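# Slide the door fully open with Stretch 3

## Task

Push the sliding door until it is completely open, and make sure it stays that way on its own, not because the robot is holding it. Nothing else in the room may be moved from its starting spot. If the door is banged open or shut, or the robot tips over or finishes leaning, the task fails.

## Robot and tools

ROBOT. A Hello Robot Stretch 3 with one arm. It has a two-wheeled base 0.33 m long and 0.34 m wide, a lift that runs up a mast, and a telescoping arm that reaches out to the robot's RIGHT. The arm only extends sideways, so you move the gripper forward or back by driving the base. An on-the-spot turn pivots about the point midway between the drive wheels, which is 0.05 m behind the front edge. With the arm fully in and the wrist folded, the wrist pokes up to 0.06 m beyond the right side and a turn sweeps a radius of 0.28 m. An unfolded, level gripper reaches past that circle.

FRAMES. Base frame: origin on the floor between the drive wheels, x forward, y left, z up. hand_pose is reported in this frame at the point where the closed fingertips meet. With all wrist joints at zero, that hand frame has x pointing up, y pointing back along the arm toward the mast, and z pointing to the rear. The fingertip pads are round and 0.04 m wide. Odometry frame: the base frame as it was at the start of the scene.

execute_actions. Arguments: actions, a list holding one action or none, and optionally cameras. An empty list changes nothing and just reports state and images. An action may contain base, joints, or both, plus an optional contact_limits, and its motions all start at the same moment. base takes exactly one key. translate_m is a relative drive in metres from where the base last reported itself, forward positive, from -1 to 1. rotate_rad is a relative turn in radians, left (counter-clockwise seen from above) positive, from -3.2 to 3.2. The base cannot move sideways. joints holds absolute targets by name, each with its range and done tolerance: lift_m 0 to 1.1 ±0.004 (arm height); arm_m 0 to 0.52 ±0.004 (extension); wrist_yaw_rad -1.345 to 4.42 ±0.02 (0 is along the arm, positive swings toward the front, 3.0 folds over the base); wrist_pitch_rad -1.57 to 0.451 ±0.05 (0 level, negative tips the fingers down); wrist_roll_rad -2.911 to 2.911 ±0.02 (0 means fingers side by side, level); gripper_m -0.089 to 0.179 ±0.004 (larger is wider; the real fingertip gap is about 0.007 m less when almost shut and 0.025 m less when wide, and is zero below 0.007); head_pan_rad -3.953 to 1.73 ±0.02 (0 forward, positive left, -1.57 faces along the arm); head_tilt_rad -1.53 to 0.419 ±0.02 (negative looks down). A joint or the base you leave out can keep pushing toward an older target without the statuses saying so. No action runs longer than 15 s. contact_limits accepts only arm_m: a motor_effort percentage from 1 to 100 where the arm stops (contact_stop), negative when retracting. Smaller is gentler, but a value that is too small halts at once. It also caps the arm's holding force until the next action. cameras is a list chosen from head_camera, nav_camera, wrist_camera, all. Leaving it out, null or ["all"] gives all of them, [] gives none. Any bad key, value or camera name rejects the call and nothing moves. If a result reports a stop, the remaining execute_actions, wait and finished_scene calls in that same reply are skipped.

wait: seconds, from 0 to 10. It commands nothing, and the result matches an empty execute_actions. zoom_image: camera plus region [x0, y0, x1, y1] in pixels from the top-left corner, at most 504 by 504, taken from that camera's most recent full image. finished_scene: scene, the number of the scene being closed. It is final and reports whether the goal was met, so the door must already stay open without help.

RESULTS. joint_positions gives current values. base_status and joint_status tell how each motion ended: done (for the base, the wheels turned the full amount even if they slipped), off_target (stopped short and may still be pushing), or contact_stop, time_out, torque_fault (the target is dropped and the joint holds where it is, unless it went slack). on_its_own covers things not commanded in this call; its "held at" is a target, not a position. motor_effort is a percentage, positive toward higher values, with the action's peak in brackets; readings have offsets and noise. Positive wheel effort means pushing forward. lidar_m lists 12 distances in metres, one per 30-degree sector, starting straight ahead and going counter-clockwise (4th left, 7th behind, 10th right), measured in a plane 0.17 m up; "-" means nothing seen. It misses glass and the robot itself, and with the lift low the robot's own parts can block sectors 5, 6, 9 and 10. wrist_depth_mm and head_depth_mm are 7x7 grids of median depths in mm (the head one is sideways). base_odometry comes from the wheels only. turned_by_wheels and turned_by_imu give the turn since the last result. base_tilt gives forward and right lean in degrees, with a fixed bias of up to about 4. The contact_limits line shows the current, default and maximum limits. The pictures line names the cameras in the order their images come. Camera intrinsics and extrinsics are also provided: head_camera 896x504, nav_camera 672x504 fisheye, wrist_camera 644x364. Both head cameras move with head_pan_rad and head_tilt_rad.

SPEED. The base is fast (0.30 m/s, 1.9 rad/s) only when the arm is stowed: lift_m below 0.30, arm_m below 0.03, wrist_yaw_rad above 2.54. Otherwise it is held to 0.10 m/s and 0.63 rad/s. Between replies the robot keeps doing its last command while the simulation continues.

CARE. When the arm or lift hits something firmly it stops and goes slack until you command it again. The base, wrist and head have no such stop and will keep shoving. A wrist pushed hard for several seconds can switch off for 10 s. Fold or unfold the wrist only with lift_m between 0.32 and 0.95, wrist_pitch_rad at -0.4 and roll near 0. Once it is folded, the lift may go down to 0.25. With wrist_yaw_rad below -0.4, keep the pitch at -0.5 or lower. Pushing with the arm against something rigid while the gripper is above about 0.45 m can tip the robot, and a second push after a contact_stop makes this more likely. Driving while pushing on or hooked to something fixed, or snagging furniture (especially when reversing), can also tip it. If it leans, reverse the last move in small steps, pull the gripper free, and lower lift_m to about 0.2. To grip, command gripper_m smaller than the object. To let go, command at least 0.02 above the touching value. Move the door gently, with no slamming, and don't disturb or drop anything else.

Each tool is called after "Request:" by a JSON object that holds its "name" and its "arguments".

## Session

Request:
{"name": "execute_actions", "arguments": {"actions": []}}

Scene clock: 0.00 s.
base_odometry: x=+0.000 y=+0.000 heading=+0.000 (m, m, rad; odometry frame)
turned_by_wheels: +0.000 (rad since the last result)
turned_by_imu: +0.000 (rad since the last result)
base_tilt: forward=-0.1 right=+0.3 (deg)
lidar_m: 1.60 1.62 1.61 1.23 0.93 0.92 1.01 1.67 2.16 1.04 1.13 1.08
head_depth_mm: 1513 1511 1505 1528 1522 926 1536 / 1608 1616 1605 1635 1608 933 1657 / 1728 1740 1751 1765 1718 937 1792 / 1860 1873 1895 1904 1824 1016 1922 / 1965 2053 2050 2080 1832 1191 2084 / 1995 2090 2085 2090 1989 1544 1607 / 1840 1871 1882 1874 1831 1819 1864
base_status: not commanded
joint_positions: lift_m=+0.331 arm_m=-0.001 wrist_yaw_rad=+3.030 wrist_pitch_rad=-0.568 wrist_roll_rad=+0.018 gripper_m=+0.037 head_pan_rad=-0.003 head_tilt_rad=+0.004
joint_status: not commanded
motor_effort: left_wheel=+1 right_wheel=+0 lift_m=+22 arm_m=+1 wrist_yaw_rad=+0 wrist_pitch_rad=+5 wrist_roll_rad=+0 gripper_m=+0 head_pan_rad=+0 head_tilt_rad=+2 (%)
hand_pose: x=+0.0014 y=+0.0582 z=+0.3112 quat_wxyz=(+0.238, +0.694, +0.158, +0.660) (m; base frame)
wrist_depth_mm: 743 853 - - - - - / 743 911 992 974 947 947 933 / 762 770 778 757 758 769 742 / 649 647 644 656 621 638 624 / 558 550 568 557 561 539 534 / 484 - - - 463 469 463 / 439 - - - 415 417 412
pictures: head_camera (sideways: a quarter turn clockwise sets it upright), nav_camera (sideways: a quarter turn counterclockwise sets it upright), wrist_camera
Images, in order (width x height): head_camera 896x504, nav_camera 672x504, wrist_camera 644x364.

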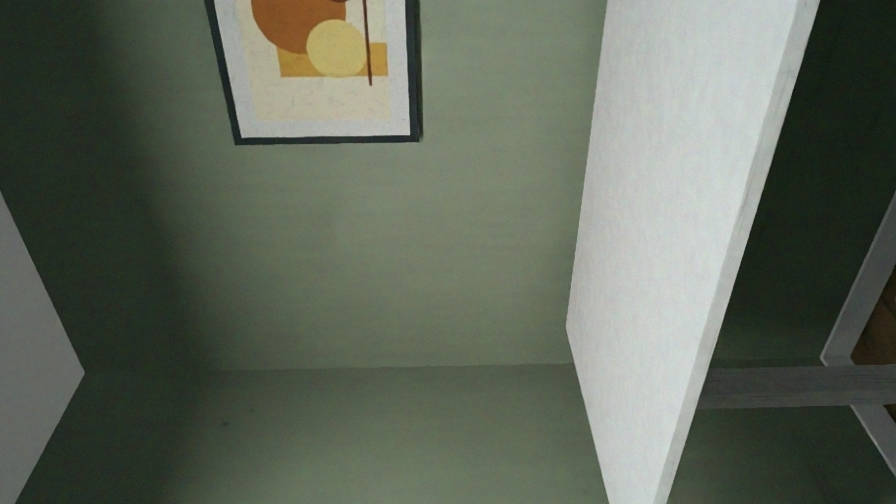

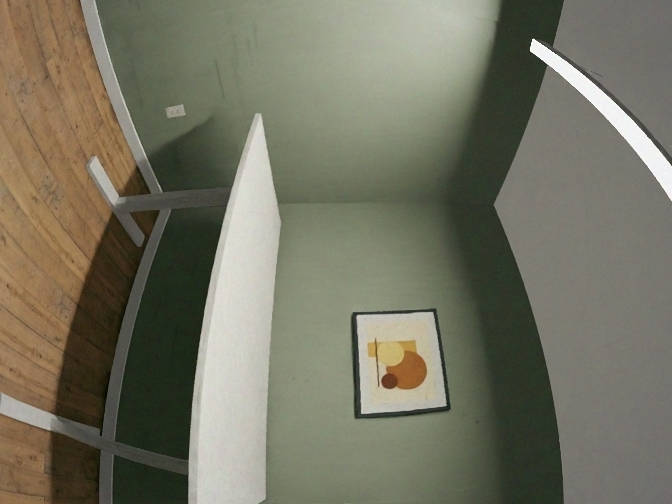

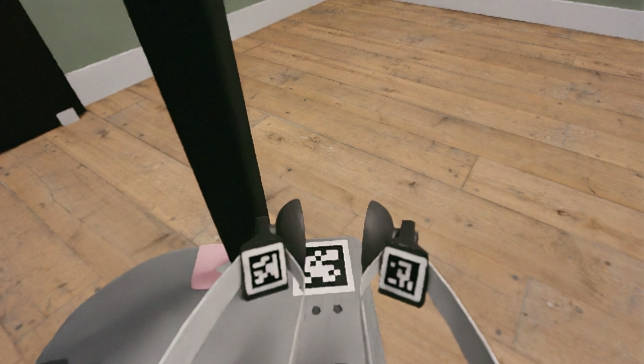

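Request:
{"name": "execute_actions", "arguments": {"actions": [{"joints":{"head_pan_rad":-3.6,"head_tilt_rad":-0.4}}], "cameras": ["head_camera","nav_camera"]}}

Scene clock: 4.37 s.
base_odometry: x=+0.000 y=+0.000 heading=+0.000 (m, m, rad; odometry frame)
turned_by_wheels: +0.000 (rad since the last result)
turned_by_imu: -0.001 (rad since the last result)
base_tilt: forward=-0.1 right=+0.3 (deg)
lidar_m: 1.60 1.63 1.61 1.23 0.93 0.92 1.01 1.67 2.16 1.04 1.13 1.08
head_depth_mm: 742 794 854 919 1003 1121 1261 / 756 809 871 941 1020 1127 1249 / 768 823 886 963 1047 1157 1283 / 783 842 904 982 1075 1183 1309 / 798 856 927 1007 1100 1217 1341 / 811 874 944 1029 1132 1251 1359 / 826 894 968 1058 1162 1294 1376
base_status: not commanded
joint_positions: lift_m=+0.331 arm_m=-0.001 wrist_yaw_rad=+3.030 wrist_pitch_rad=-0.568 wrist_roll_rad=+0.018 gripper_m=+0.037 head_pan_rad=-3.593 head_tilt_rad=-0.395
joint_status: all done
motor_effort: left_wheel=+1(1) right_wheel=+1(0) lift_m=+21(23) arm_m=+0(0) wrist_yaw_rad=+1(0) wrist_pitch_rad=+5(5) wrist_roll_rad=+1(0) gripper_m=-1(0) head_pan_rad=-3(45) head_tilt_rad=-3(36) (%)
hand_pose: x=+0.0014 y=+0.0582 z=+0.3112 quat_wxyz=(+0.238, +0.694, +0.158, +0.660) (m; base frame)
wrist_depth_mm: 760 875 - - - - - / 726 883 - 939 967 927 929 / 751 772 783 778 748 756 741 / 660 662 637 642 633 621 632 / 562 552 561 558 558 537 535 / 478 - - - 467 469 465 / 440 - - - 420 412 412
pictures: head_camera (sideways: a quarter turn clockwise sets it upright), nav_camera (sideways: a quarter turn counterclockwise sets it upright)
camera_calibration (this result's frames):
head_camera: T_world_to_cam=[[0.357914, -0.191603, -0.913885, 1.21126], [-0.479124, -0.87774, -0.00361899, 0.00737515], [-0.80146, 0.439159, -0.405957, 0.492207], [0, 0, 0, 1]] pos_world=[-0.0355101, 0.022398, 1.3068]
nav_camera: T_world_to_cam=[[-0.335842, 0.181041, 0.924356, -1.15959], [0.453672, 0.891116, -0.0097004, 0.0658474], [-0.825465, 0.416096, -0.381408, 0.466089], [0, 0, 0, 1]] pos_world=[-0.034573, -0.0426816, 1.25028]
Images, in order (width x height): head_camera 896x504, nav_camera 672x504.

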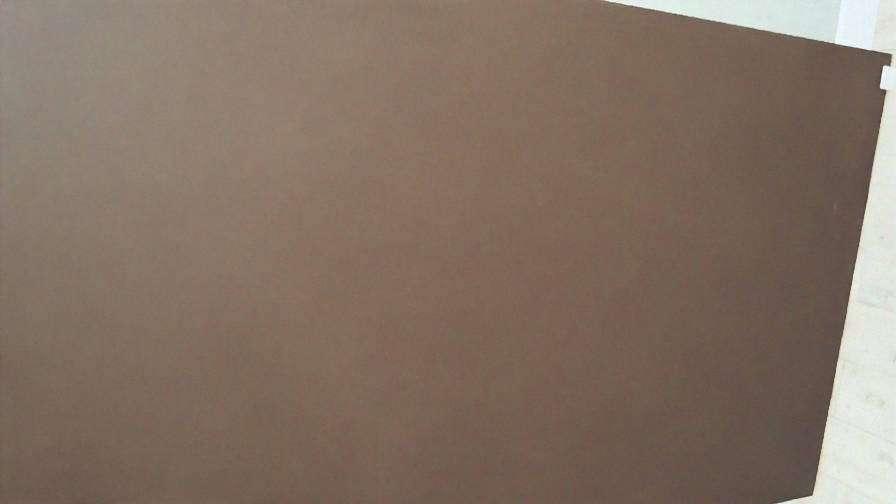

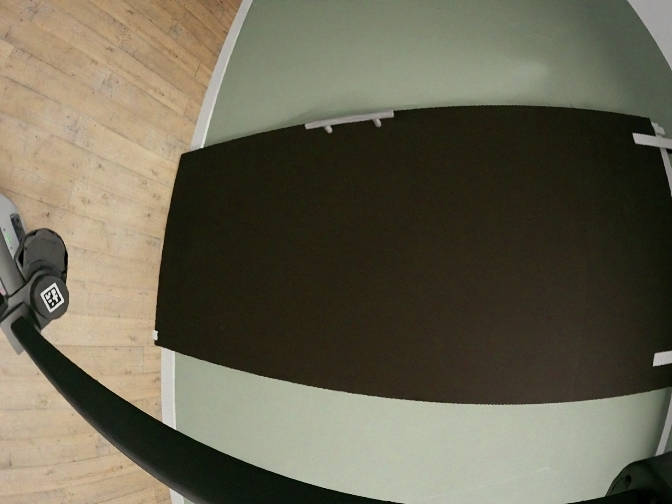

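Request:
{"name": "execute_actions", "arguments": {"actions": [{"base":{"rotate_rad":-2.24},"joints":{"lift_m":0.27,"head_pan_rad":-1.2,"head_tilt_rad":-0.5}}], "cameras": []}}

Request:
{"name": "execute_actions", "arguments": {"actions": [{"base":{"translate_m":0.6}}], "cameras": []}}

Request:
{"name": "execute_actions", "arguments": {"actions": [{"joints":{"lift_m":0.8,"wrist_pitch_rad":-0.4,"head_pan_rad":-1.57}}], "cameras": ["head_camera"]}}

Request:
{"name": "execute_actions", "arguments": {"actions": [{"joints":{"wrist_yaw_rad":0,"wrist_pitch_rad":-0.2,"gripper_m":0.15}}]}}

Scene clock: 18.90 s.
base_odometry: x=+0.000 y=+0.000 heading=-2.240 (m, m, rad; odometry frame)
turned_by_wheels: -2.240 (rad since the last result)
turned_by_imu: -2.241 (rad since the last result)
base_tilt: forward=-0.1 right=+0.3 (deg)
lidar_m: 2.16 1.08 1.04 1.08 1.61 1.60 1.61 1.39 1.02 0.92 0.96 1.41
head_depth_mm: 735 796 866 955 1053 1181 1292 / 759 825 900 990 1101 1239 1323 / 783 851 931 1032 1144 1302 1324 / 809 880 964 1071 1205 1367 1322 / 835 916 1006 1121 1269 1453 1318 / 865 949 1049 1171 1329 1509 1325 / 896 984 1085 1303 1512 1593 1322
base_status: done
joint_positions: lift_m=+0.270 arm_m=-0.001 wrist_yaw_rad=+3.030 wrist_pitch_rad=-0.569 wrist_roll_rad=+0.018 gripper_m=+0.037 head_pan_rad=-1.207 head_tilt_rad=-0.494
joint_status: all done
motor_effort: left_wheel=+4(12) right_wheel=-4(11) lift_m=+16(23) arm_m=+0(0) wrist_yaw_rad=+0(0) wrist_pitch_rad=+6(5) wrist_roll_rad=+0(1) gripper_m=+0(0) head_pan_rad=+4(43) head_tilt_rad=-3(19) (%)
hand_pose: x=+0.0014 y=+0.0580 z=+0.2506 quat_wxyz=(+0.238, +0.694, +0.158, +0.660) (m; base frame)
wrist_depth_mm: - - - - - - 807 / 869 828 857 830 824 799 797 / 679 667 664 657 665 653 641 / 559 555 544 555 542 553 544 / 474 - - - 483 463 457 / - - - - - 403 405 / - - - - 359 359 360
pictures: none
No camera images: the call's "cameras" was empty. Leave "cameras" out to get every camera's image.

Scene clock: 22.53 s.
base_odometry: x=-0.372 y=-0.471 heading=-2.240 (m, m, rad; odometry frame)
turned_by_wheels: +0.000 (rad since the last result)
turned_by_imu: +0.002 (rad since the last result)
base_tilt: forward=-0.1 right=+0.3 (deg)
lidar_m: 1.56 1.39 0.74 0.77 1.60 2.09 2.21 1.39 0.96 0.92 1.03 1.42
head_depth_mm: 744 802 855 950 1056 1186 1296 / 818 882 949 1024 1124 1254 1324 / 848 920 1014 1115 1240 1406 1327 / 876 954 1050 1160 1305 1463 1322 / 907 991 1088 1215 1369 1504 1323 / 938 1025 1135 1270 1442 1558 1319 / 968 1069 1191 1338 1529 1594 1322
base_status: done
joint_positions: lift_m=+0.270 arm_m=-0.001 wrist_yaw_rad=+3.030 wrist_pitch_rad=-0.570 wrist_roll_rad=+0.018 gripper_m=+0.037 head_pan_rad=-1.207 head_tilt_rad=-0.494
joint_status: not commanded
motor_effort: left_wheel=+3(13) right_wheel=-4(9) lift_m=+17(16) arm_m=+0(0) wrist_yaw_rad=+1(1) wrist_pitch_rad=+6(6) wrist_roll_rad=+0(0) gripper_m=+0(0) head_pan_rad=+5(3) head_tilt_rad=-4(4) (%)
hand_pose: x=+0.0014 y=+0.0580 z=+0.2505 quat_wxyz=(+0.238, +0.694, +0.159, +0.660) (m; base frame)
wrist_depth_mm: - 995 - 803 717 676 - / 839 834 834 829 785 728 790 / 682 674 641 664 661 647 650 / 567 563 551 559 546 543 538 / 479 - - - 483 464 462 / - - - - - 403 405 / - - - - 360 358 361
pictures: none
No camera images: the call's "cameras" was empty. Leave "cameras" out to get every camera's image.

Scene clock: 28.20 s.
base_odometry: x=-0.372 y=-0.471 heading=-2.240 (m, m, rad; odometry frame)
turned_by_wheels: +0.000 (rad since the last result)
turned_by_imu: -0.001 (rad since the last result)
base_tilt: forward=-0.1 right=+0.3 (deg)
lidar_m: 1.56 1.40 0.74 0.77 1.61 2.09 2.22 1.39 0.96 0.93 1.03 1.42
head_depth_mm: 768 839 921 1020 1150 1308 1320 / 767 837 923 1018 1150 1303 1317 / 767 835 915 1016 1143 1303 1318 / 765 834 914 1012 1137 1296 1327 / 763 842 900 1031 1180 1349 1323 / 819 890 982 1088 1218 1395 1318 / 818 895 977 1083 1217 1386 1325
base_status: not commanded
joint_positions: lift_m=+0.800 arm_m=-0.001 wrist_yaw_rad=+3.030 wrist_pitch_rad=-0.421 wrist_roll_rad=+0.018 gripper_m=+0.037 head_pan_rad=-1.563 head_tilt_rad=-0.494
joint_status: all done
motor_effort: left_wheel=+4(4) right_wheel=-4(4) lift_m=+26(26) arm_m=+0(0) wrist_yaw_rad=+1(0) wrist_pitch_rad=+7(8) wrist_roll_rad=+0(0) gripper_m=+0(0) head_pan_rad=-3(31) head_tilt_rad=-3(3) (%)
hand_pose: x=+0.0037 y=+0.0791 z=+0.8118 quat_wxyz=(+0.187, +0.705, +0.107, +0.676) (m; base frame)
wrist_depth_mm: - - - - - - - / - - - - - - - / - - - - - - - / - - - - 909 - - / - - - - 970 - - / - - - - - - - / 935 951 906 944 936 948 900
pictures: head_camera (sideways: a quarter turn clockwise sets it upright)
camera_calibration (this result's frames):
head_camera: T_world_to_cam=[[0.0124677, 0.494363, -0.869166, 1.15504], [0.999165, -0.0399781, -0.00840617, 0.00458917], [-0.0389033, -0.868336, -0.494449, 0.602704], [0, 0, 0, 1]] pos_world=[0.00446115, -0.0474744, 1.30196]
Images, in order (width x height): head_camera 896x504.

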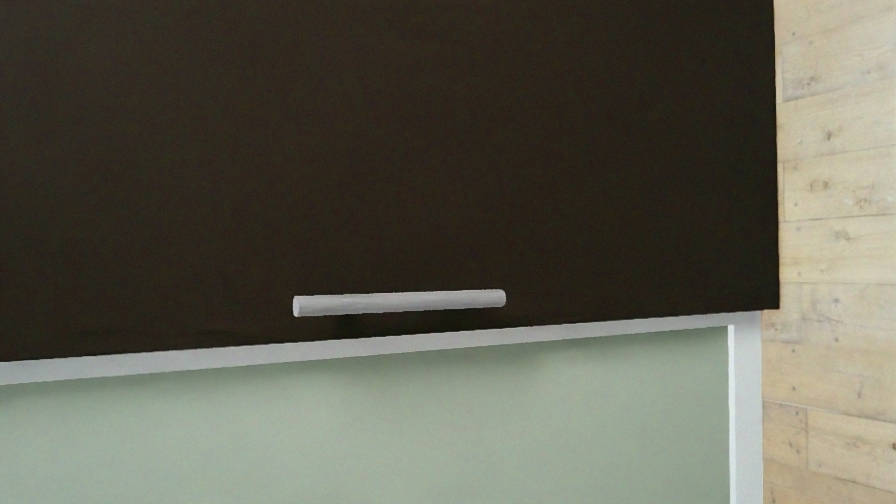

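Scene clock: 30.73 s.
base_odometry: x=-0.372 y=-0.471 heading=-2.240 (m, m, rad; odometry frame)
turned_by_wheels: +0.000 (rad since the last result)
turned_by_imu: +0.000 (rad since the last result)
base_tilt: forward=-0.1 right=+0.3 (deg)
lidar_m: 1.56 1.39 0.74 0.77 1.60 2.10 2.21 1.40 0.96 0.93 1.03 1.42
head_depth_mm: 768 841 925 1022 1146 1307 1319 / 769 839 920 1022 1141 1280 1324 / 766 832 920 1017 1146 1307 1386 / 763 834 915 1015 1138 1293 1375 / 766 842 901 1029 1182 1320 1323 / 820 892 980 1087 1221 1388 1326 / 816 893 978 1082 1215 1379 1320
base_status: not commanded
joint_positions: lift_m=+0.800 arm_m=-0.001 wrist_yaw_rad=+0.002 wrist_pitch_rad=-0.223 wrist_roll_rad=+0.018 gripper_m=+0.150 head_pan_rad=-1.563 head_tilt_rad=-0.494
joint_status: all done
motor_effort: left_wheel=+3(3) right_wheel=-4(4) lift_m=+27(27) arm_m=+0(0) wrist_yaw_rad=-2(2) wrist_pitch_rad=+8(9) wrist_roll_rad=+0(0) gripper_m=+0(78) head_pan_rad=-4(3) head_tilt_rad=-3(4) (%)
hand_pose: x=-0.0210 y=-0.3881 z=+0.8582 quat_wxyz=(+0.697, +0.079, -0.709, -0.079) (m; base frame)
wrist_depth_mm: 685 669 659 598 582 583 572 / 726 714 712 642 636 623 607 / 786 777 761 670 683 667 657 / 868 816 827 741 724 726 706 / 916 914 893 807 767 776 737 / - - 982 867 838 860 836 / - - - 964 936 939 955
pictures: head_camera (sideways: a quarter turn clockwise sets it upright), nav_camera (sideways: a quarter turn counterclockwise sets it upright), wrist_camera
camera_calibration (this result's frames):
head_camera: T_world_to_cam=[[0.0124677, 0.494363, -0.869166, 1.15504], [0.999165, -0.039978, -0.00840616, 0.00458915], [-0.0389032, -0.868336, -0.494449, 0.602704], [0, 0, 0, 1]] pos_world=[0.00446115, -0.0474744, 1.30196]
nav_camera: T_world_to_cam=[[-0.0127705, -0.471055, 0.882011, -1.10632], [-0.99989, 0.0126959, -0.00769673, 0.0721044], [-0.00757235, -0.882012, -0.471166, 0.5779], [0, 0, 0, 1]] pos_world=[0.0623443, -0.0123379, 1.24863]
wrist_camera: T_world_to_cam=[[-0.997582, -0.0687643, -0.0100563, -0.0259764], [-0.0205968, 0.430749, -0.902237, 0.971252], [0.0663734, -0.899848, -0.431123, 0.190379], [0, 0, 0, 1]] pos_world=[-0.018545, -0.248839, 0.958115]
Images, in order (width x height): head_camera 896x504, nav_camera 672x504, wrist_camera 644x364.

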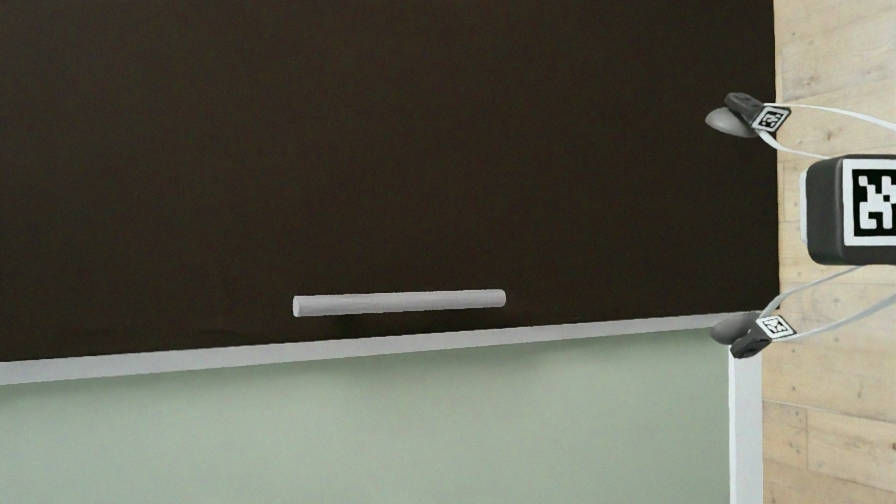

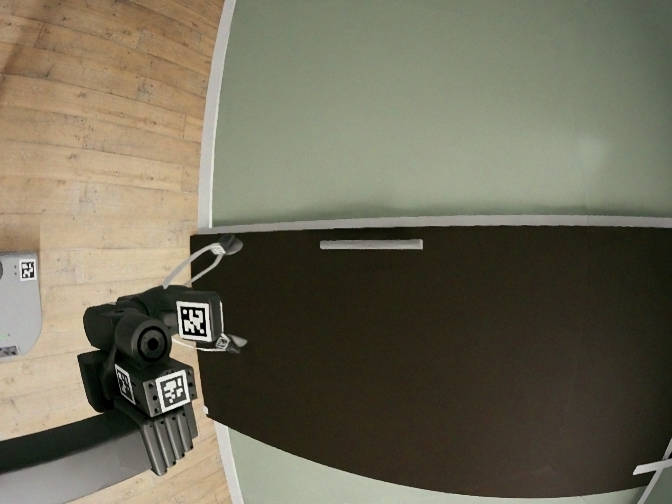

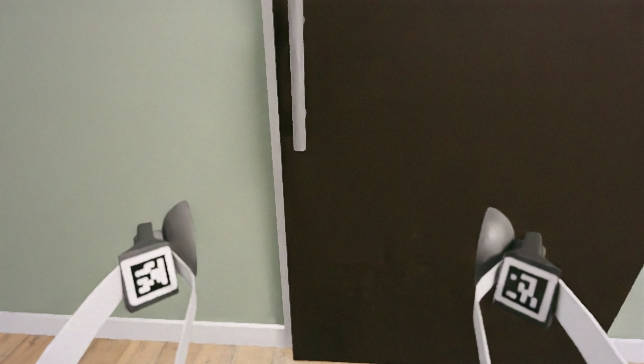

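Request:
{"name": "execute_actions", "arguments": {"actions": [{"base":{"translate_m":0.05},"joints":{"arm_m":0.4,"lift_m":0.75,"wrist_pitch_rad":0}}]}}

Scene clock: 40.07 s.
base_odometry: x=-0.403 y=-0.510 heading=-2.240 (m, m, rad; odometry frame)
turned_by_wheels: +0.000 (rad since the last result)
turned_by_imu: -0.001 (rad since the last result)
base_tilt: forward=-0.2 right=+0.3 (deg)
lidar_m: 1.51 1.36 0.72 0.74 1.60 2.14 2.26 1.39 0.96 0.93 1.03 1.42
head_depth_mm: 768 838 922 1022 1150 1286 - / 768 836 918 1020 1112 - 1290 / 765 837 920 1003 - 1299 1321 / 768 834 902 988 1168 1299 1323 / 792 884 968 1072 1222 1399 1327 / 820 893 983 1087 1216 1389 1321 / 818 895 981 1083 1216 1380 1325
base_status: done
joint_positions: lift_m=+0.750 arm_m=+0.400 wrist_yaw_rad=+0.001 wrist_pitch_rad=-0.023 wrist_roll_rad=+0.018 gripper_m=+0.150 head_pan_rad=-1.563 head_tilt_rad=-0.494
joint_status: all done
motor_effort: left_wheel=+3(9) right_wheel=-4(6) lift_m=+16(29) arm_m=+3(3) wrist_yaw_rad=+0(2) wrist_pitch_rad=+8(8) wrist_roll_rad=+0(1) gripper_m=+0(0) head_pan_rad=-4(4) head_tilt_rad=-4(3) (%)
hand_pose: x=-0.0213 y=-0.8003 z=+0.8590 quat_wxyz=(+0.701, +0.009, -0.713, -0.008) (m; base frame)
wrist_depth_mm: 328 328 314 252 251 249 245 / 338 333 328 264 263 257 256 / 358 353 341 271 271 266 263 / 368 362 355 285 281 278 274 / 385 373 372 297 291 287 282 / 399 396 390 307 307 304 293 / 422 417 403 321 317 316 305
pictures: head_camera (sideways: a quarter turn clockwise sets it upright), nav_camera (sideways: a quarter turn counterclockwise sets it upright), wrist_camera
camera_calibration (this result's frames):
head_camera: T_world_to_cam=[[0.0125557, 0.494361, -0.869166, 1.15504], [0.999158, -0.0401559, -0.00840617, 0.0045892], [-0.0390578, -0.868329, -0.494449, 0.602705], [0, 0, 0, 1]] pos_world=[0.0044527, -0.0474741, 1.30196]
nav_camera: T_world_to_cam=[[-0.0128544, -0.471053, 0.882011, -1.10632], [-0.999888, 0.012874, -0.00769672, 0.0721044], [-0.00772944, -0.882011, -0.471166, 0.577901], [0, 0, 0, 1]] pos_world=[0.0623421, -0.0123479, 1.24863]
wrist_camera: T_world_to_cam=[[-0.997669, -0.0681547, 0.00341851, -0.0657036], [-0.0199136, 0.242855, -0.969858, 1.05729], [0.0652702, -0.967665, -0.243646, -0.395464], [0, 0, 0, 1]] pos_world=[-0.0186839, -0.643924, 0.929297]
Images, in order (width x height): head_camera 896x504, nav_camera 672x504, wrist_camera 644x364.

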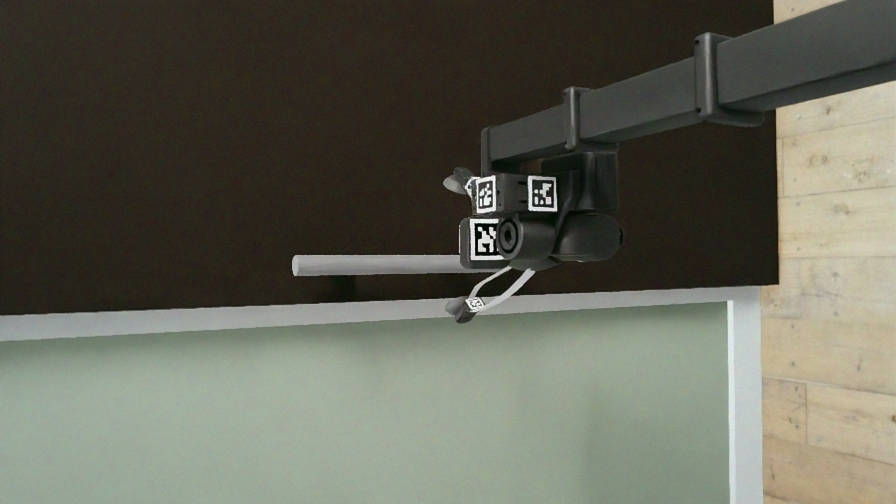

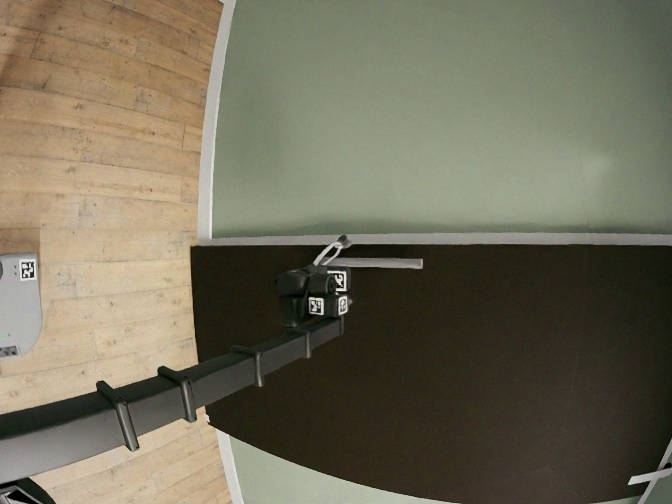

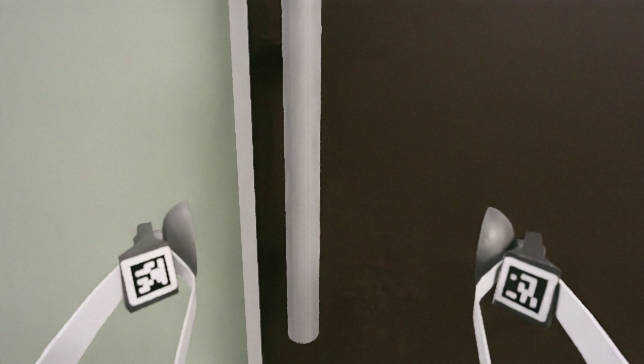

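Request:
{"name": "execute_actions", "arguments": {"actions": [{"base":{"translate_m":0.02},"joints":{"arm_m":0.48}}], "cameras": ["wrist_camera"]}}

Request:
{"name": "execute_actions", "arguments": {"actions": [{"joints":{"gripper_m":0.0}}], "cameras": ["wrist_camera"]}}

Request:
{"name": "execute_actions", "arguments": {"actions": [{"base":{"translate_m":-0.4},"joints":{"head_tilt_rad":-0.2}}]}}

Scene clock: 45.53 s.
base_odometry: x=-0.415 y=-0.526 heading=-2.239 (m, m, rad; odometry frame)
turned_by_wheels: +0.000 (rad since the last result)
turned_by_imu: -0.001 (rad since the last result)
base_tilt: forward=-0.2 right=+0.3 (deg)
lidar_m: 1.49 1.34 0.71 0.73 1.60 2.15 2.28 1.39 0.96 0.93 1.03 1.42
head_depth_mm: 768 839 922 1023 1150 1287 - / 768 835 919 1020 1122 1335 1291 / 767 833 919 989 1182 1299 1324 / 765 836 905 982 1157 1321 1320 / 820 894 985 1088 1224 1390 1323 / 821 895 981 1086 1219 1394 1321 / 818 892 977 1088 1212 1388 1324
base_status: done
joint_positions: lift_m=+0.750 arm_m=+0.480 wrist_yaw_rad=+0.001 wrist_pitch_rad=-0.023 wrist_roll_rad=+0.018 gripper_m=+0.150 head_pan_rad=-1.563 head_tilt_rad=-0.494
joint_status: all done
motor_effort: left_wheel=+3(9) right_wheel=-3(8) lift_m=+16(16) arm_m=+3(2) wrist_yaw_rad=+0(0) wrist_pitch_rad=+8(8) wrist_roll_rad=+0(1) gripper_m=+0(1) head_pan_rad=-3(3) head_tilt_rad=-4(3) (%)
hand_pose: x=-0.0213 y=-0.8803 z=+0.8590 quat_wxyz=(+0.701, +0.009, -0.713, -0.008) (m; base frame)
wrist_depth_mm: 254 250 236 121 180 178 175 / 262 260 245 126 185 183 181 / 273 270 256 131 193 190 188 / 285 280 272 137 201 198 195 / 298 290 280 142 208 203 203 / 307 305 294 149 218 216 210 / 321 322 309 158 229 223 221
pictures: wrist_camera
camera_calibration (this result's frames):
wrist_camera: T_world_to_cam=[[-0.997669, -0.0681485, 0.00341852, -0.071152], [-0.0199121, 0.242856, -0.969858, 1.07672], [0.0652642, -0.967666, -0.243646, -0.472875], [0, 0, 0, 1]] pos_world=[-0.0186845, -0.723921, 0.929297]
Images, in order (width x height): wrist_camera 644x364.

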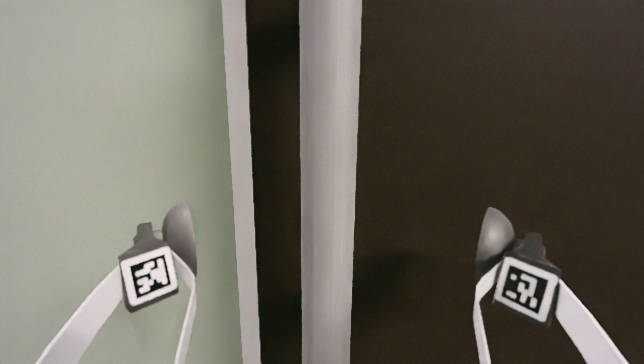

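Scene clock: 47.60 s.
base_odometry: x=-0.415 y=-0.526 heading=-2.239 (m, m, rad; odometry frame)
turned_by_wheels: +0.000 (rad since the last result)
turned_by_imu: +0.000 (rad since the last result)
base_tilt: forward=-0.2 right=+0.4 (deg)
lidar_m: 1.49 1.34 0.71 0.73 1.60 2.16 2.28 1.39 0.96 0.92 1.03 1.42
head_depth_mm: 767 836 921 1020 1141 1278 - / 765 837 916 1017 1121 1331 1293 / 764 835 916 988 1179 1297 1325 / 763 833 901 982 1154 1317 1324 / 821 893 985 1088 1227 1390 1324 / 819 893 982 1087 1219 1388 1320 / 820 892 980 1085 1211 1388 1318
base_status: not commanded
joint_positions: lift_m=+0.750 arm_m=+0.480 wrist_yaw_rad=+0.007 wrist_pitch_rad=-0.022 wrist_roll_rad=+0.018 gripper_m=+0.001 head_pan_rad=-1.563 head_tilt_rad=-0.494
joint_status: all done
motor_effort: left_wheel=+8(7) right_wheel=-11(11) lift_m=+16(17) arm_m=+1(4) wrist_yaw_rad=-6(7) wrist_pitch_rad=+8(8) wrist_roll_rad=+1(1) gripper_m=-14(90) head_pan_rad=-3(4) head_tilt_rad=-3(3) (%)
hand_pose: x=-0.0197 y=-0.8805 z=+0.8593 quat_wxyz=(+0.701, +0.010, -0.713, -0.006) (m; base frame)
wrist_depth_mm: 255 249 235 119 176 174 172 / 264 261 246 124 183 180 179 / 273 269 262 129 192 188 184 / 288 278 272 134 197 194 191 / 297 294 286 137 203 201 198 / 312 305 300 143 211 209 206 / 327 320 310 152 224 220 215
pictures: wrist_camera
camera_calibration (this result's frames):
wrist_camera: T_world_to_cam=[[-0.997229, -0.0743139, 0.00348064, -0.0750664], [-0.021405, 0.241801, -0.97009, 1.07629], [0.0712496, -0.967476, -0.242721, -0.473678], [0, 0, 0, 1]] pos_world=[-0.0180709, -0.7241, 0.929391]
Images, in order (width x height): wrist_camera 644x364.

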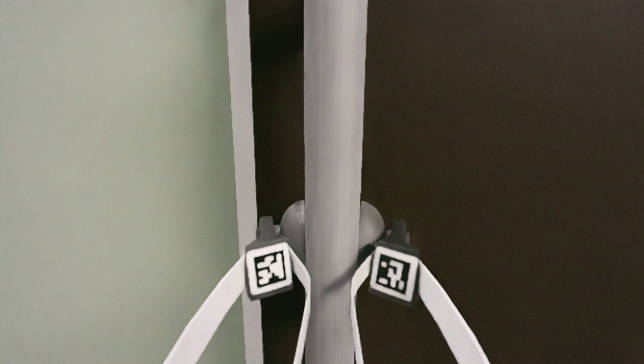

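Scene clock: 52.87 s.
base_odometry: x=-0.168 y=-0.211 heading=-2.239 (m, m, rad; odometry frame)
turned_by_wheels: +0.000 (rad since the last result)
turned_by_imu: -0.001 (rad since the last result)
base_tilt: forward=-0.1 right=+0.3 (deg)
lidar_m: 1.89 0.94 0.90 1.10 1.61 1.81 1.88 1.39 0.95 0.92 1.06 1.42
head_depth_mm: 799 830 868 909 952 1002 1051 / 796 829 866 907 951 990 1057 / 797 830 864 904 949 - 1050 / 793 828 864 904 939 999 1058 / 2910 3064 3198 3311 3258 2238 1692 / 2955 3058 3168 3305 3254 2237 1694 / 2903 3047 3174 3342 3232 2151 1585
base_status: done
joint_positions: lift_m=+0.750 arm_m=+0.480 wrist_yaw_rad=+0.018 wrist_pitch_rad=-0.025 wrist_roll_rad=+0.018 gripper_m=+0.001 head_pan_rad=-1.563 head_tilt_rad=-0.211
joint_status: all done
on_its_own: wrist_yaw_rad is at rest, and its effort (-17) is outside its rest range (-12 to +12)
motor_effort: left_wheel=+8(48) right_wheel=-14(100) lift_m=+17(16) arm_m=+3(3) wrist_yaw_rad=-17(96) wrist_pitch_rad=+9(8) wrist_roll_rad=+0(0) gripper_m=-13(24) head_pan_rad=-4(3) head_tilt_rad=+7(35) (%)
hand_pose: x=-0.0167 y=-0.8803 z=+0.8586 quat_wxyz=(+0.701, +0.016, -0.713, -0.003) (m; base frame)
wrist_depth_mm: - - - 117 175 173 169 / - - - 122 182 178 175 / - - - 127 188 185 181 / - - - 132 195 191 186 / - - - 135 202 200 194 / - - - 141 211 209 203 / 462 - - 153 223 215 212
pictures: head_camera (sideways: a quarter turn clockwise sets it upright), nav_camera (sideways: a quarter turn counterclockwise sets it upright), wrist_camera
camera_calibration (this result's frames):
head_camera: T_world_to_cam=[[0.014653, 0.231648, -0.972689, 1.29014], [0.999149, -0.0408955, 0.0053122, -0.01327], [-0.038548, -0.97194, -0.232051, 0.261223], [0, 0, 0, 1]] pos_world=[0.00442394, -0.0455085, 1.31559]
nav_camera: T_world_to_cam=[[-0.0149644, -0.205679, 0.978505, -1.23227], [-0.999862, 0.0101994, -0.0131471, 0.0792039], [-0.00727612, -0.978566, -0.205803, 0.232551], [0, 0, 0, 1]] pos_world=[0.0624448, -0.0266942, 1.25469]
wrist_camera: T_world_to_cam=[[-0.996293, -0.0859566, 0.00330472, -0.0821532], [-0.0242724, 0.244061, -0.969456, 1.07704], [0.0825246, -0.965943, -0.245243, -0.470108], [0, 0, 0, 1]] pos_world=[-0.016911, -0.724022, 0.92912]
Images, in order (width x height): head_camera 896x504, nav_camera 672x504, wrist_camera 644x364.

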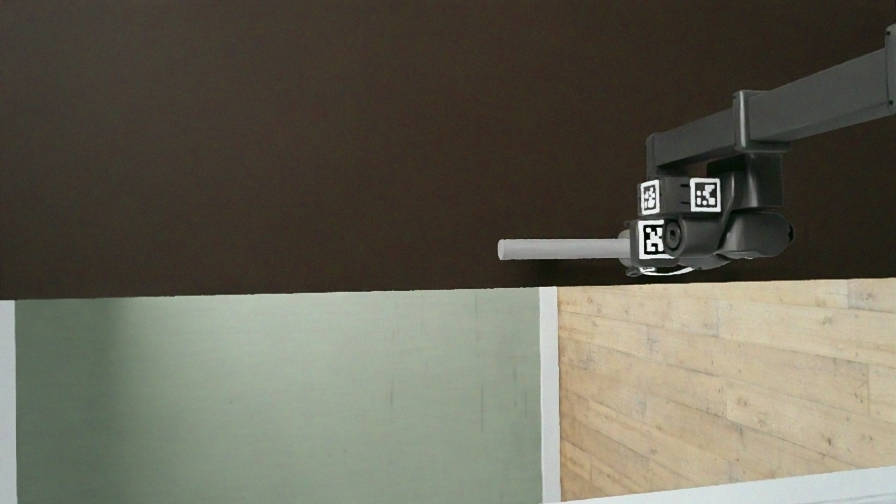

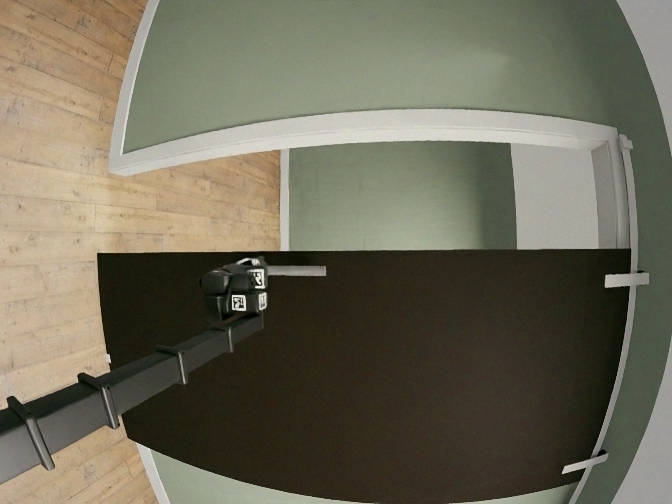

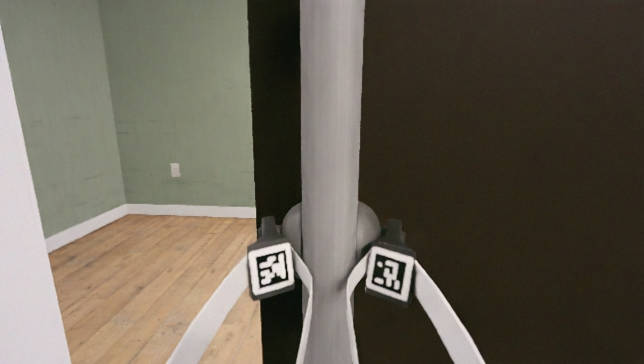

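Request:
{"name": "execute_actions", "arguments": {"actions": [{"base":{"translate_m":-0.33},"joints":{"head_tilt_rad":0.4,"head_pan_rad":-2.2}}]}}

Scene clock: 59.30 s.
base_odometry: x=+0.036 y=+0.048 heading=-2.239 (m, m, rad; odometry frame)
turned_by_wheels: -0.001 (rad since the last result)
turned_by_imu: -0.003 (rad since the last result)
base_tilt: forward=-0.2 right=+0.3 (deg)
lidar_m: 2.22 1.11 1.08 1.08 1.61 1.56 1.55 1.39 0.95 0.92 1.23 1.41
head_depth_mm: 1271 1597 1885 1731 1580 1443 1322 / 1264 1586 1712 1557 1419 1315 1216 / 1255 1584 1529 1313 1208 1121 1051 / 1254 1474 1309 1200 1118 1041 975 / 1245 1381 1188 1108 1034 968 913 / 1240 1266 1097 1027 965 906 856 / 1199 1167 1018 955 900 850 809
base_status: done
joint_positions: lift_m=+0.750 arm_m=+0.480 wrist_yaw_rad=-0.029 wrist_pitch_rad=-0.025 wrist_roll_rad=+0.018 gripper_m=+0.001 head_pan_rad=-2.193 head_tilt_rad=+0.383
joint_status: all done
on_its_own: right_wheel is at rest, and its effort (+23) is outside its rest range (-18 to +18); wrist_yaw_rad is at rest, and its effort (+28) is outside its rest range (-12 to +12)
motor_effort: left_wheel=-10(46) right_wheel=+23(100) lift_m=+16(16) arm_m=+2(3) wrist_yaw_rad=+28(100) wrist_pitch_rad=+8(9) wrist_roll_rad=+0(0) gripper_m=-16(24) head_pan_rad=-4(39) head_tilt_rad=+11(52) (%)
hand_pose: x=-0.0289 y=-0.8802 z=+0.8586 quat_wxyz=(+0.701, -0.001, -0.713, -0.019) (m; base frame)
wrist_depth_mm: - - - 114 172 172 171 / - - - 118 180 179 177 / - - - 123 186 186 185 / - - - 127 194 191 192 / - - - 130 200 201 200 / - - - 136 211 209 208 / - - - 146 221 219 218
pictures: head_camera (sideways: a quarter turn clockwise sets it upright), nav_camera (sideways: a quarter turn counterclockwise sets it upright), wrist_camera
camera_calibration (this result's frames):
head_camera: T_world_to_cam=[[-0.192234, -0.295841, -0.935694, 1.244], [0.789762, -0.612607, 0.0314364, -0.0460181], [-0.582513, -0.732933, 0.351408, -0.495105], [0, 0, 0, 1]] pos_world=[-0.0129225, -0.0230439, 1.33943]
nav_camera: T_world_to_cam=[[0.206588, 0.316038, 0.925981, -1.166], [-0.807916, 0.588932, -0.0207556, 0.087952], [-0.5519, -0.743827, 0.376999, -0.522939], [0, 0, 0, 1]] pos_world=[0.0233306, -0.072272, 1.27867]
wrist_camera: T_world_to_cam=[[-0.999254, -0.0384722, 0.00331309, -0.0525598], [-0.0126469, 0.244999, -0.969441, 1.07786], [0.0364848, -0.96876, -0.245303, -0.472821], [0, 0, 0, 1]] pos_world=[-0.0216382, -0.724148, 0.929114]
Images, in order (width x height): head_camera 896x504, nav_camera 672x504, wrist_camera 644x364.

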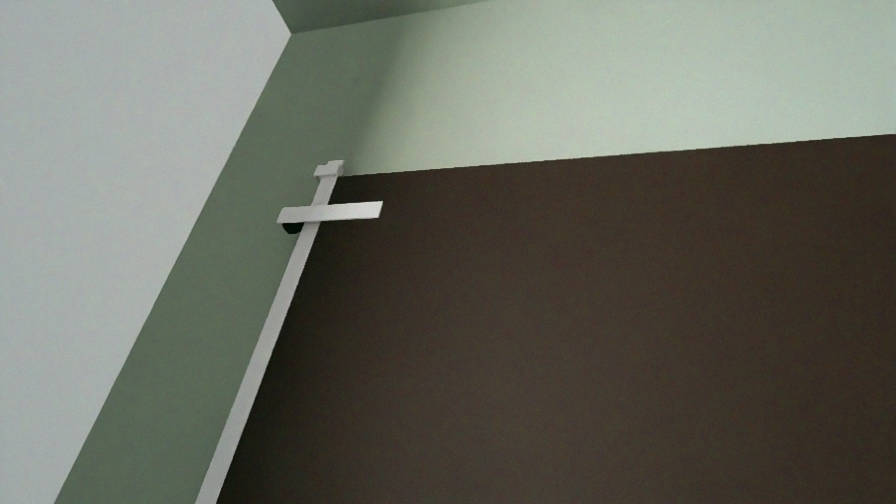

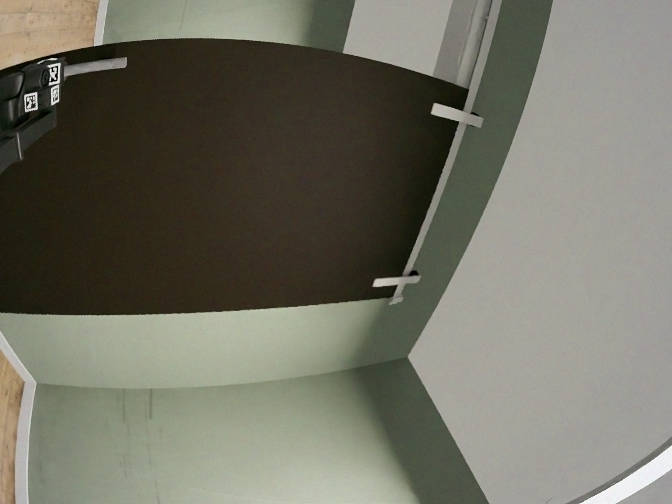

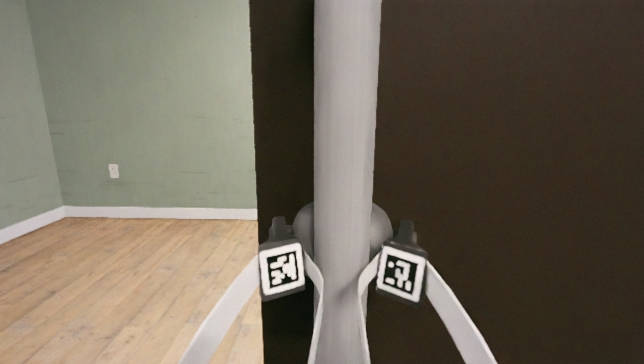

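Request:
{"name": "execute_actions", "arguments": {"actions": [{"base":{"translate_m":-0.06}}], "cameras": ["head_camera"]}}

Request:
{"name": "execute_actions", "arguments": {"actions": [{"base":{"translate_m":-0.04}}]}}

Scene clock: 64.87 s.
base_odometry: x=+0.073 y=+0.095 heading=-2.240 (m, m, rad; odometry frame)
turned_by_wheels: +0.000 (rad since the last result)
turned_by_imu: -0.001 (rad since the last result)
base_tilt: forward=-0.2 right=+0.3 (deg)
lidar_m: 2.28 1.14 1.12 1.09 1.53 1.52 1.49 1.38 0.94 0.91 1.26 1.40
head_depth_mm: 1264 1601 1846 1726 1564 1437 1325 / 1261 1584 1711 1553 1430 1311 1216 / 1258 1574 1539 1306 1209 1120 1049 / 1252 1473 1312 1198 1113 1036 974 / 1250 1384 1190 1104 1033 967 910 / 1246 1269 1092 1021 962 905 854 / 1199 1160 1018 954 899 849 803
base_status: done
joint_positions: lift_m=+0.750 arm_m=+0.480 wrist_yaw_rad=-0.067 wrist_pitch_rad=-0.023 wrist_roll_rad=+0.018 gripper_m=+0.001 head_pan_rad=-2.193 head_tilt_rad=+0.383
joint_status: not commanded
on_its_own: wrist_yaw_rad is held at -0.046, not at your +0.000, by its stall guard, which is not easing now; wrist_yaw_rad is at rest, and its effort (+20) is outside its rest range (-12 to +12)
motor_effort: left_wheel=-6(42) right_wheel=+16(80) lift_m=+17(17) arm_m=+2(2) wrist_yaw_rad=+20(83) wrist_pitch_rad=+8(8) wrist_roll_rad=+1(0) gripper_m=-14(21) head_pan_rad=-3(3) head_tilt_rad=+10(10) (%)
hand_pose: x=-0.0387 y=-0.8798 z=+0.8590 quat_wxyz=(+0.700, -0.016, -0.713, -0.032) (m; base frame)
wrist_depth_mm: - - - 111 172 173 175 / - - - 114 179 179 181 / - - - 119 186 187 188 / - - - 124 193 195 195 / - - - 127 200 202 204 / - - - 134 211 211 212 / - - - 143 220 220 220
pictures: head_camera (sideways: a quarter turn clockwise sets it upright)
camera_calibration (this result's frames):
head_camera: T_world_to_cam=[[-0.192242, -0.295847, -0.935691, 1.24399], [0.789757, -0.612614, 0.0314368, -0.0460186], [-0.582518, -0.732925, 0.351417, -0.495116], [0, 0, 0, 1]] pos_world=[-0.0129225, -0.0230435, 1.33943]
Images, in order (width x height): head_camera 896x504.

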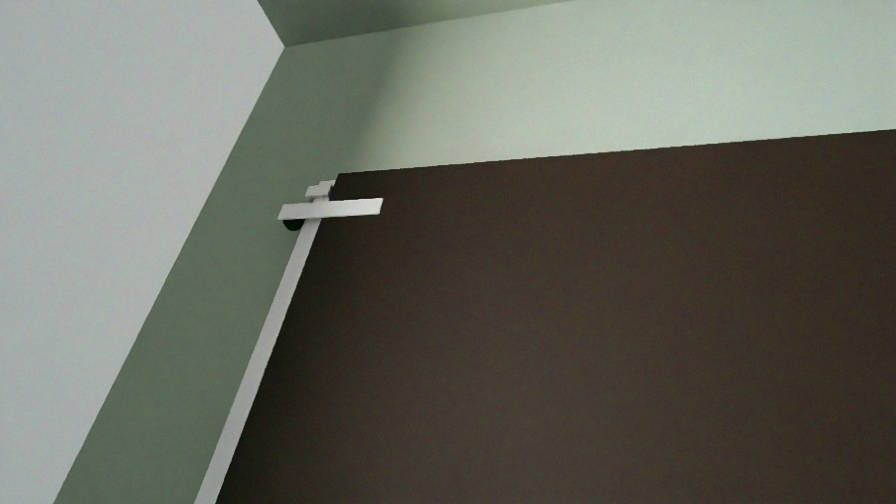

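Scene clock: 66.83 s.
base_odometry: x=+0.098 y=+0.127 heading=-2.239 (m, m, rad; odometry frame)
turned_by_wheels: +0.001 (rad since the last result)
turned_by_imu: +0.001 (rad since the last result)
base_tilt: forward=-0.1 right=+0.3 (deg)
lidar_m: 2.32 1.16 1.15 1.10 1.49 1.50 1.45 1.38 0.95 0.91 1.29 1.40
head_depth_mm: 1263 1588 1833 1707 1565 1426 1317 / 1265 1589 1713 1548 1423 1311 1214 / 1260 1579 1532 1315 1209 1120 1043 / 1258 1471 1310 1200 1109 1034 975 / 1249 1382 1187 1107 1029 965 905 / 1234 1264 1093 1023 960 903 852 / 1204 1158 1016 950 898 848 801
base_status: done
joint_positions: lift_m=+0.750 arm_m=+0.480 wrist_yaw_rad=-0.028 wrist_pitch_rad=-0.023 wrist_roll_rad=+0.018 gripper_m=+0.001 head_pan_rad=-2.193 head_tilt_rad=+0.383
joint_status: not commanded
on_its_own: wrist_yaw_rad is held at -0.046, not at your +0.000, by its stall guard, which is not easing now; wrist_yaw_rad is at rest, and its effort (-17) is outside its rest range (-12 to +12)
motor_effort: left_wheel=+10(31) right_wheel=-18(58) lift_m=+16(16) arm_m=+2(2) wrist_yaw_rad=-17(57) wrist_pitch_rad=+8(8) wrist_roll_rad=+0(0) gripper_m=-12(17) head_pan_rad=-3(3) head_tilt_rad=+12(11) (%)
hand_pose: x=-0.0286 y=-0.8803 z=+0.8590 quat_wxyz=(+0.701, -0.002, -0.713, -0.018) (m; base frame)
wrist_depth_mm: - - - 110 170 169 168 / - - - 114 177 175 174 / - - - 118 184 182 180 / - - - 123 190 189 188 / - - - 126 197 197 196 / - - - 132 208 204 203 / - - - 142 217 213 212
pictures: head_camera (sideways: a quarter turn clockwise sets it upright), nav_camera (sideways: a quarter turn counterclockwise sets it upright), wrist_camera
camera_calibration (this result's frames):
head_camera: T_world_to_cam=[[-0.192242, -0.295847, -0.935691, 1.24399], [0.789757, -0.612613, 0.0314368, -0.0460186], [-0.582517, -0.732925, 0.351417, -0.495117], [0, 0, 0, 1]] pos_world=[-0.0129224, -0.0230435, 1.33943]
nav_camera: T_world_to_cam=[[0.206596, 0.316044, 0.925977, -1.166], [-0.807911, 0.588939, -0.0207557, 0.087952], [-0.551904, -0.743819, 0.377008, -0.522951], [0, 0, 0, 1]] pos_world=[0.0233298, -0.0722723, 1.27867]
wrist_camera: T_world_to_cam=[[-0.999215, -0.0394631, 0.0034363, -0.0532895], [-0.0129413, 0.243222, -0.969884, 1.07715], [0.0374389, -0.969168, -0.243541, -0.474668], [0, 0, 0, 1]] pos_world=[-0.0215369, -0.724123, 0.929295]
Images, in order (width x height): head_camera 896x504, nav_camera 672x504, wrist_camera 644x364.

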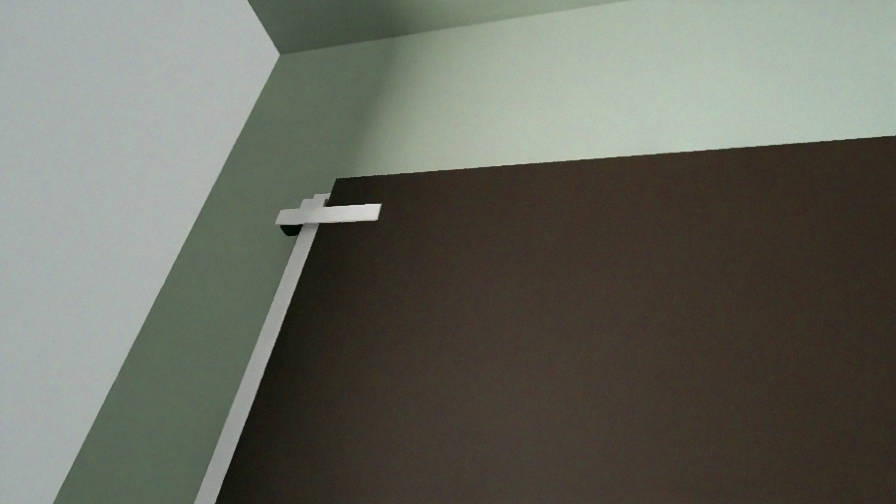

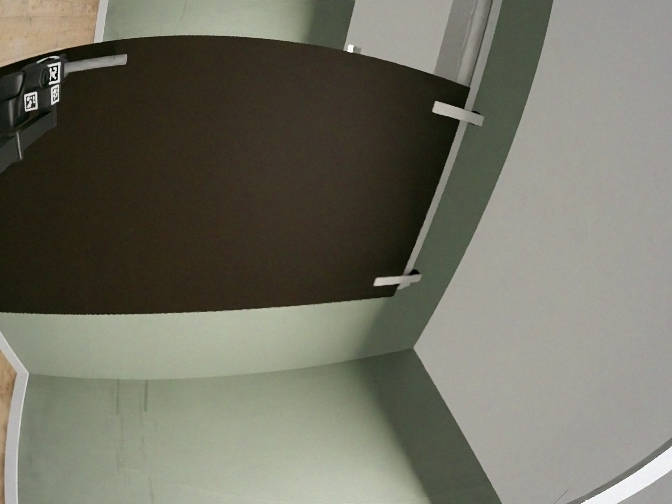

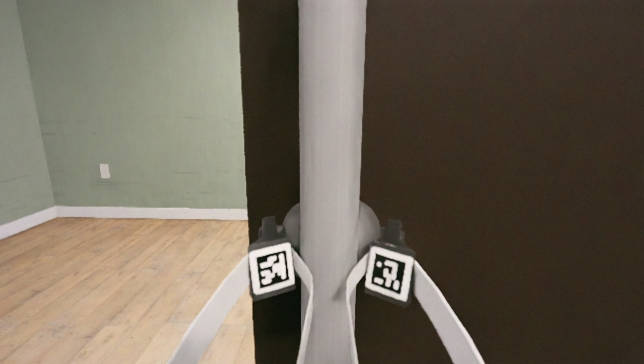

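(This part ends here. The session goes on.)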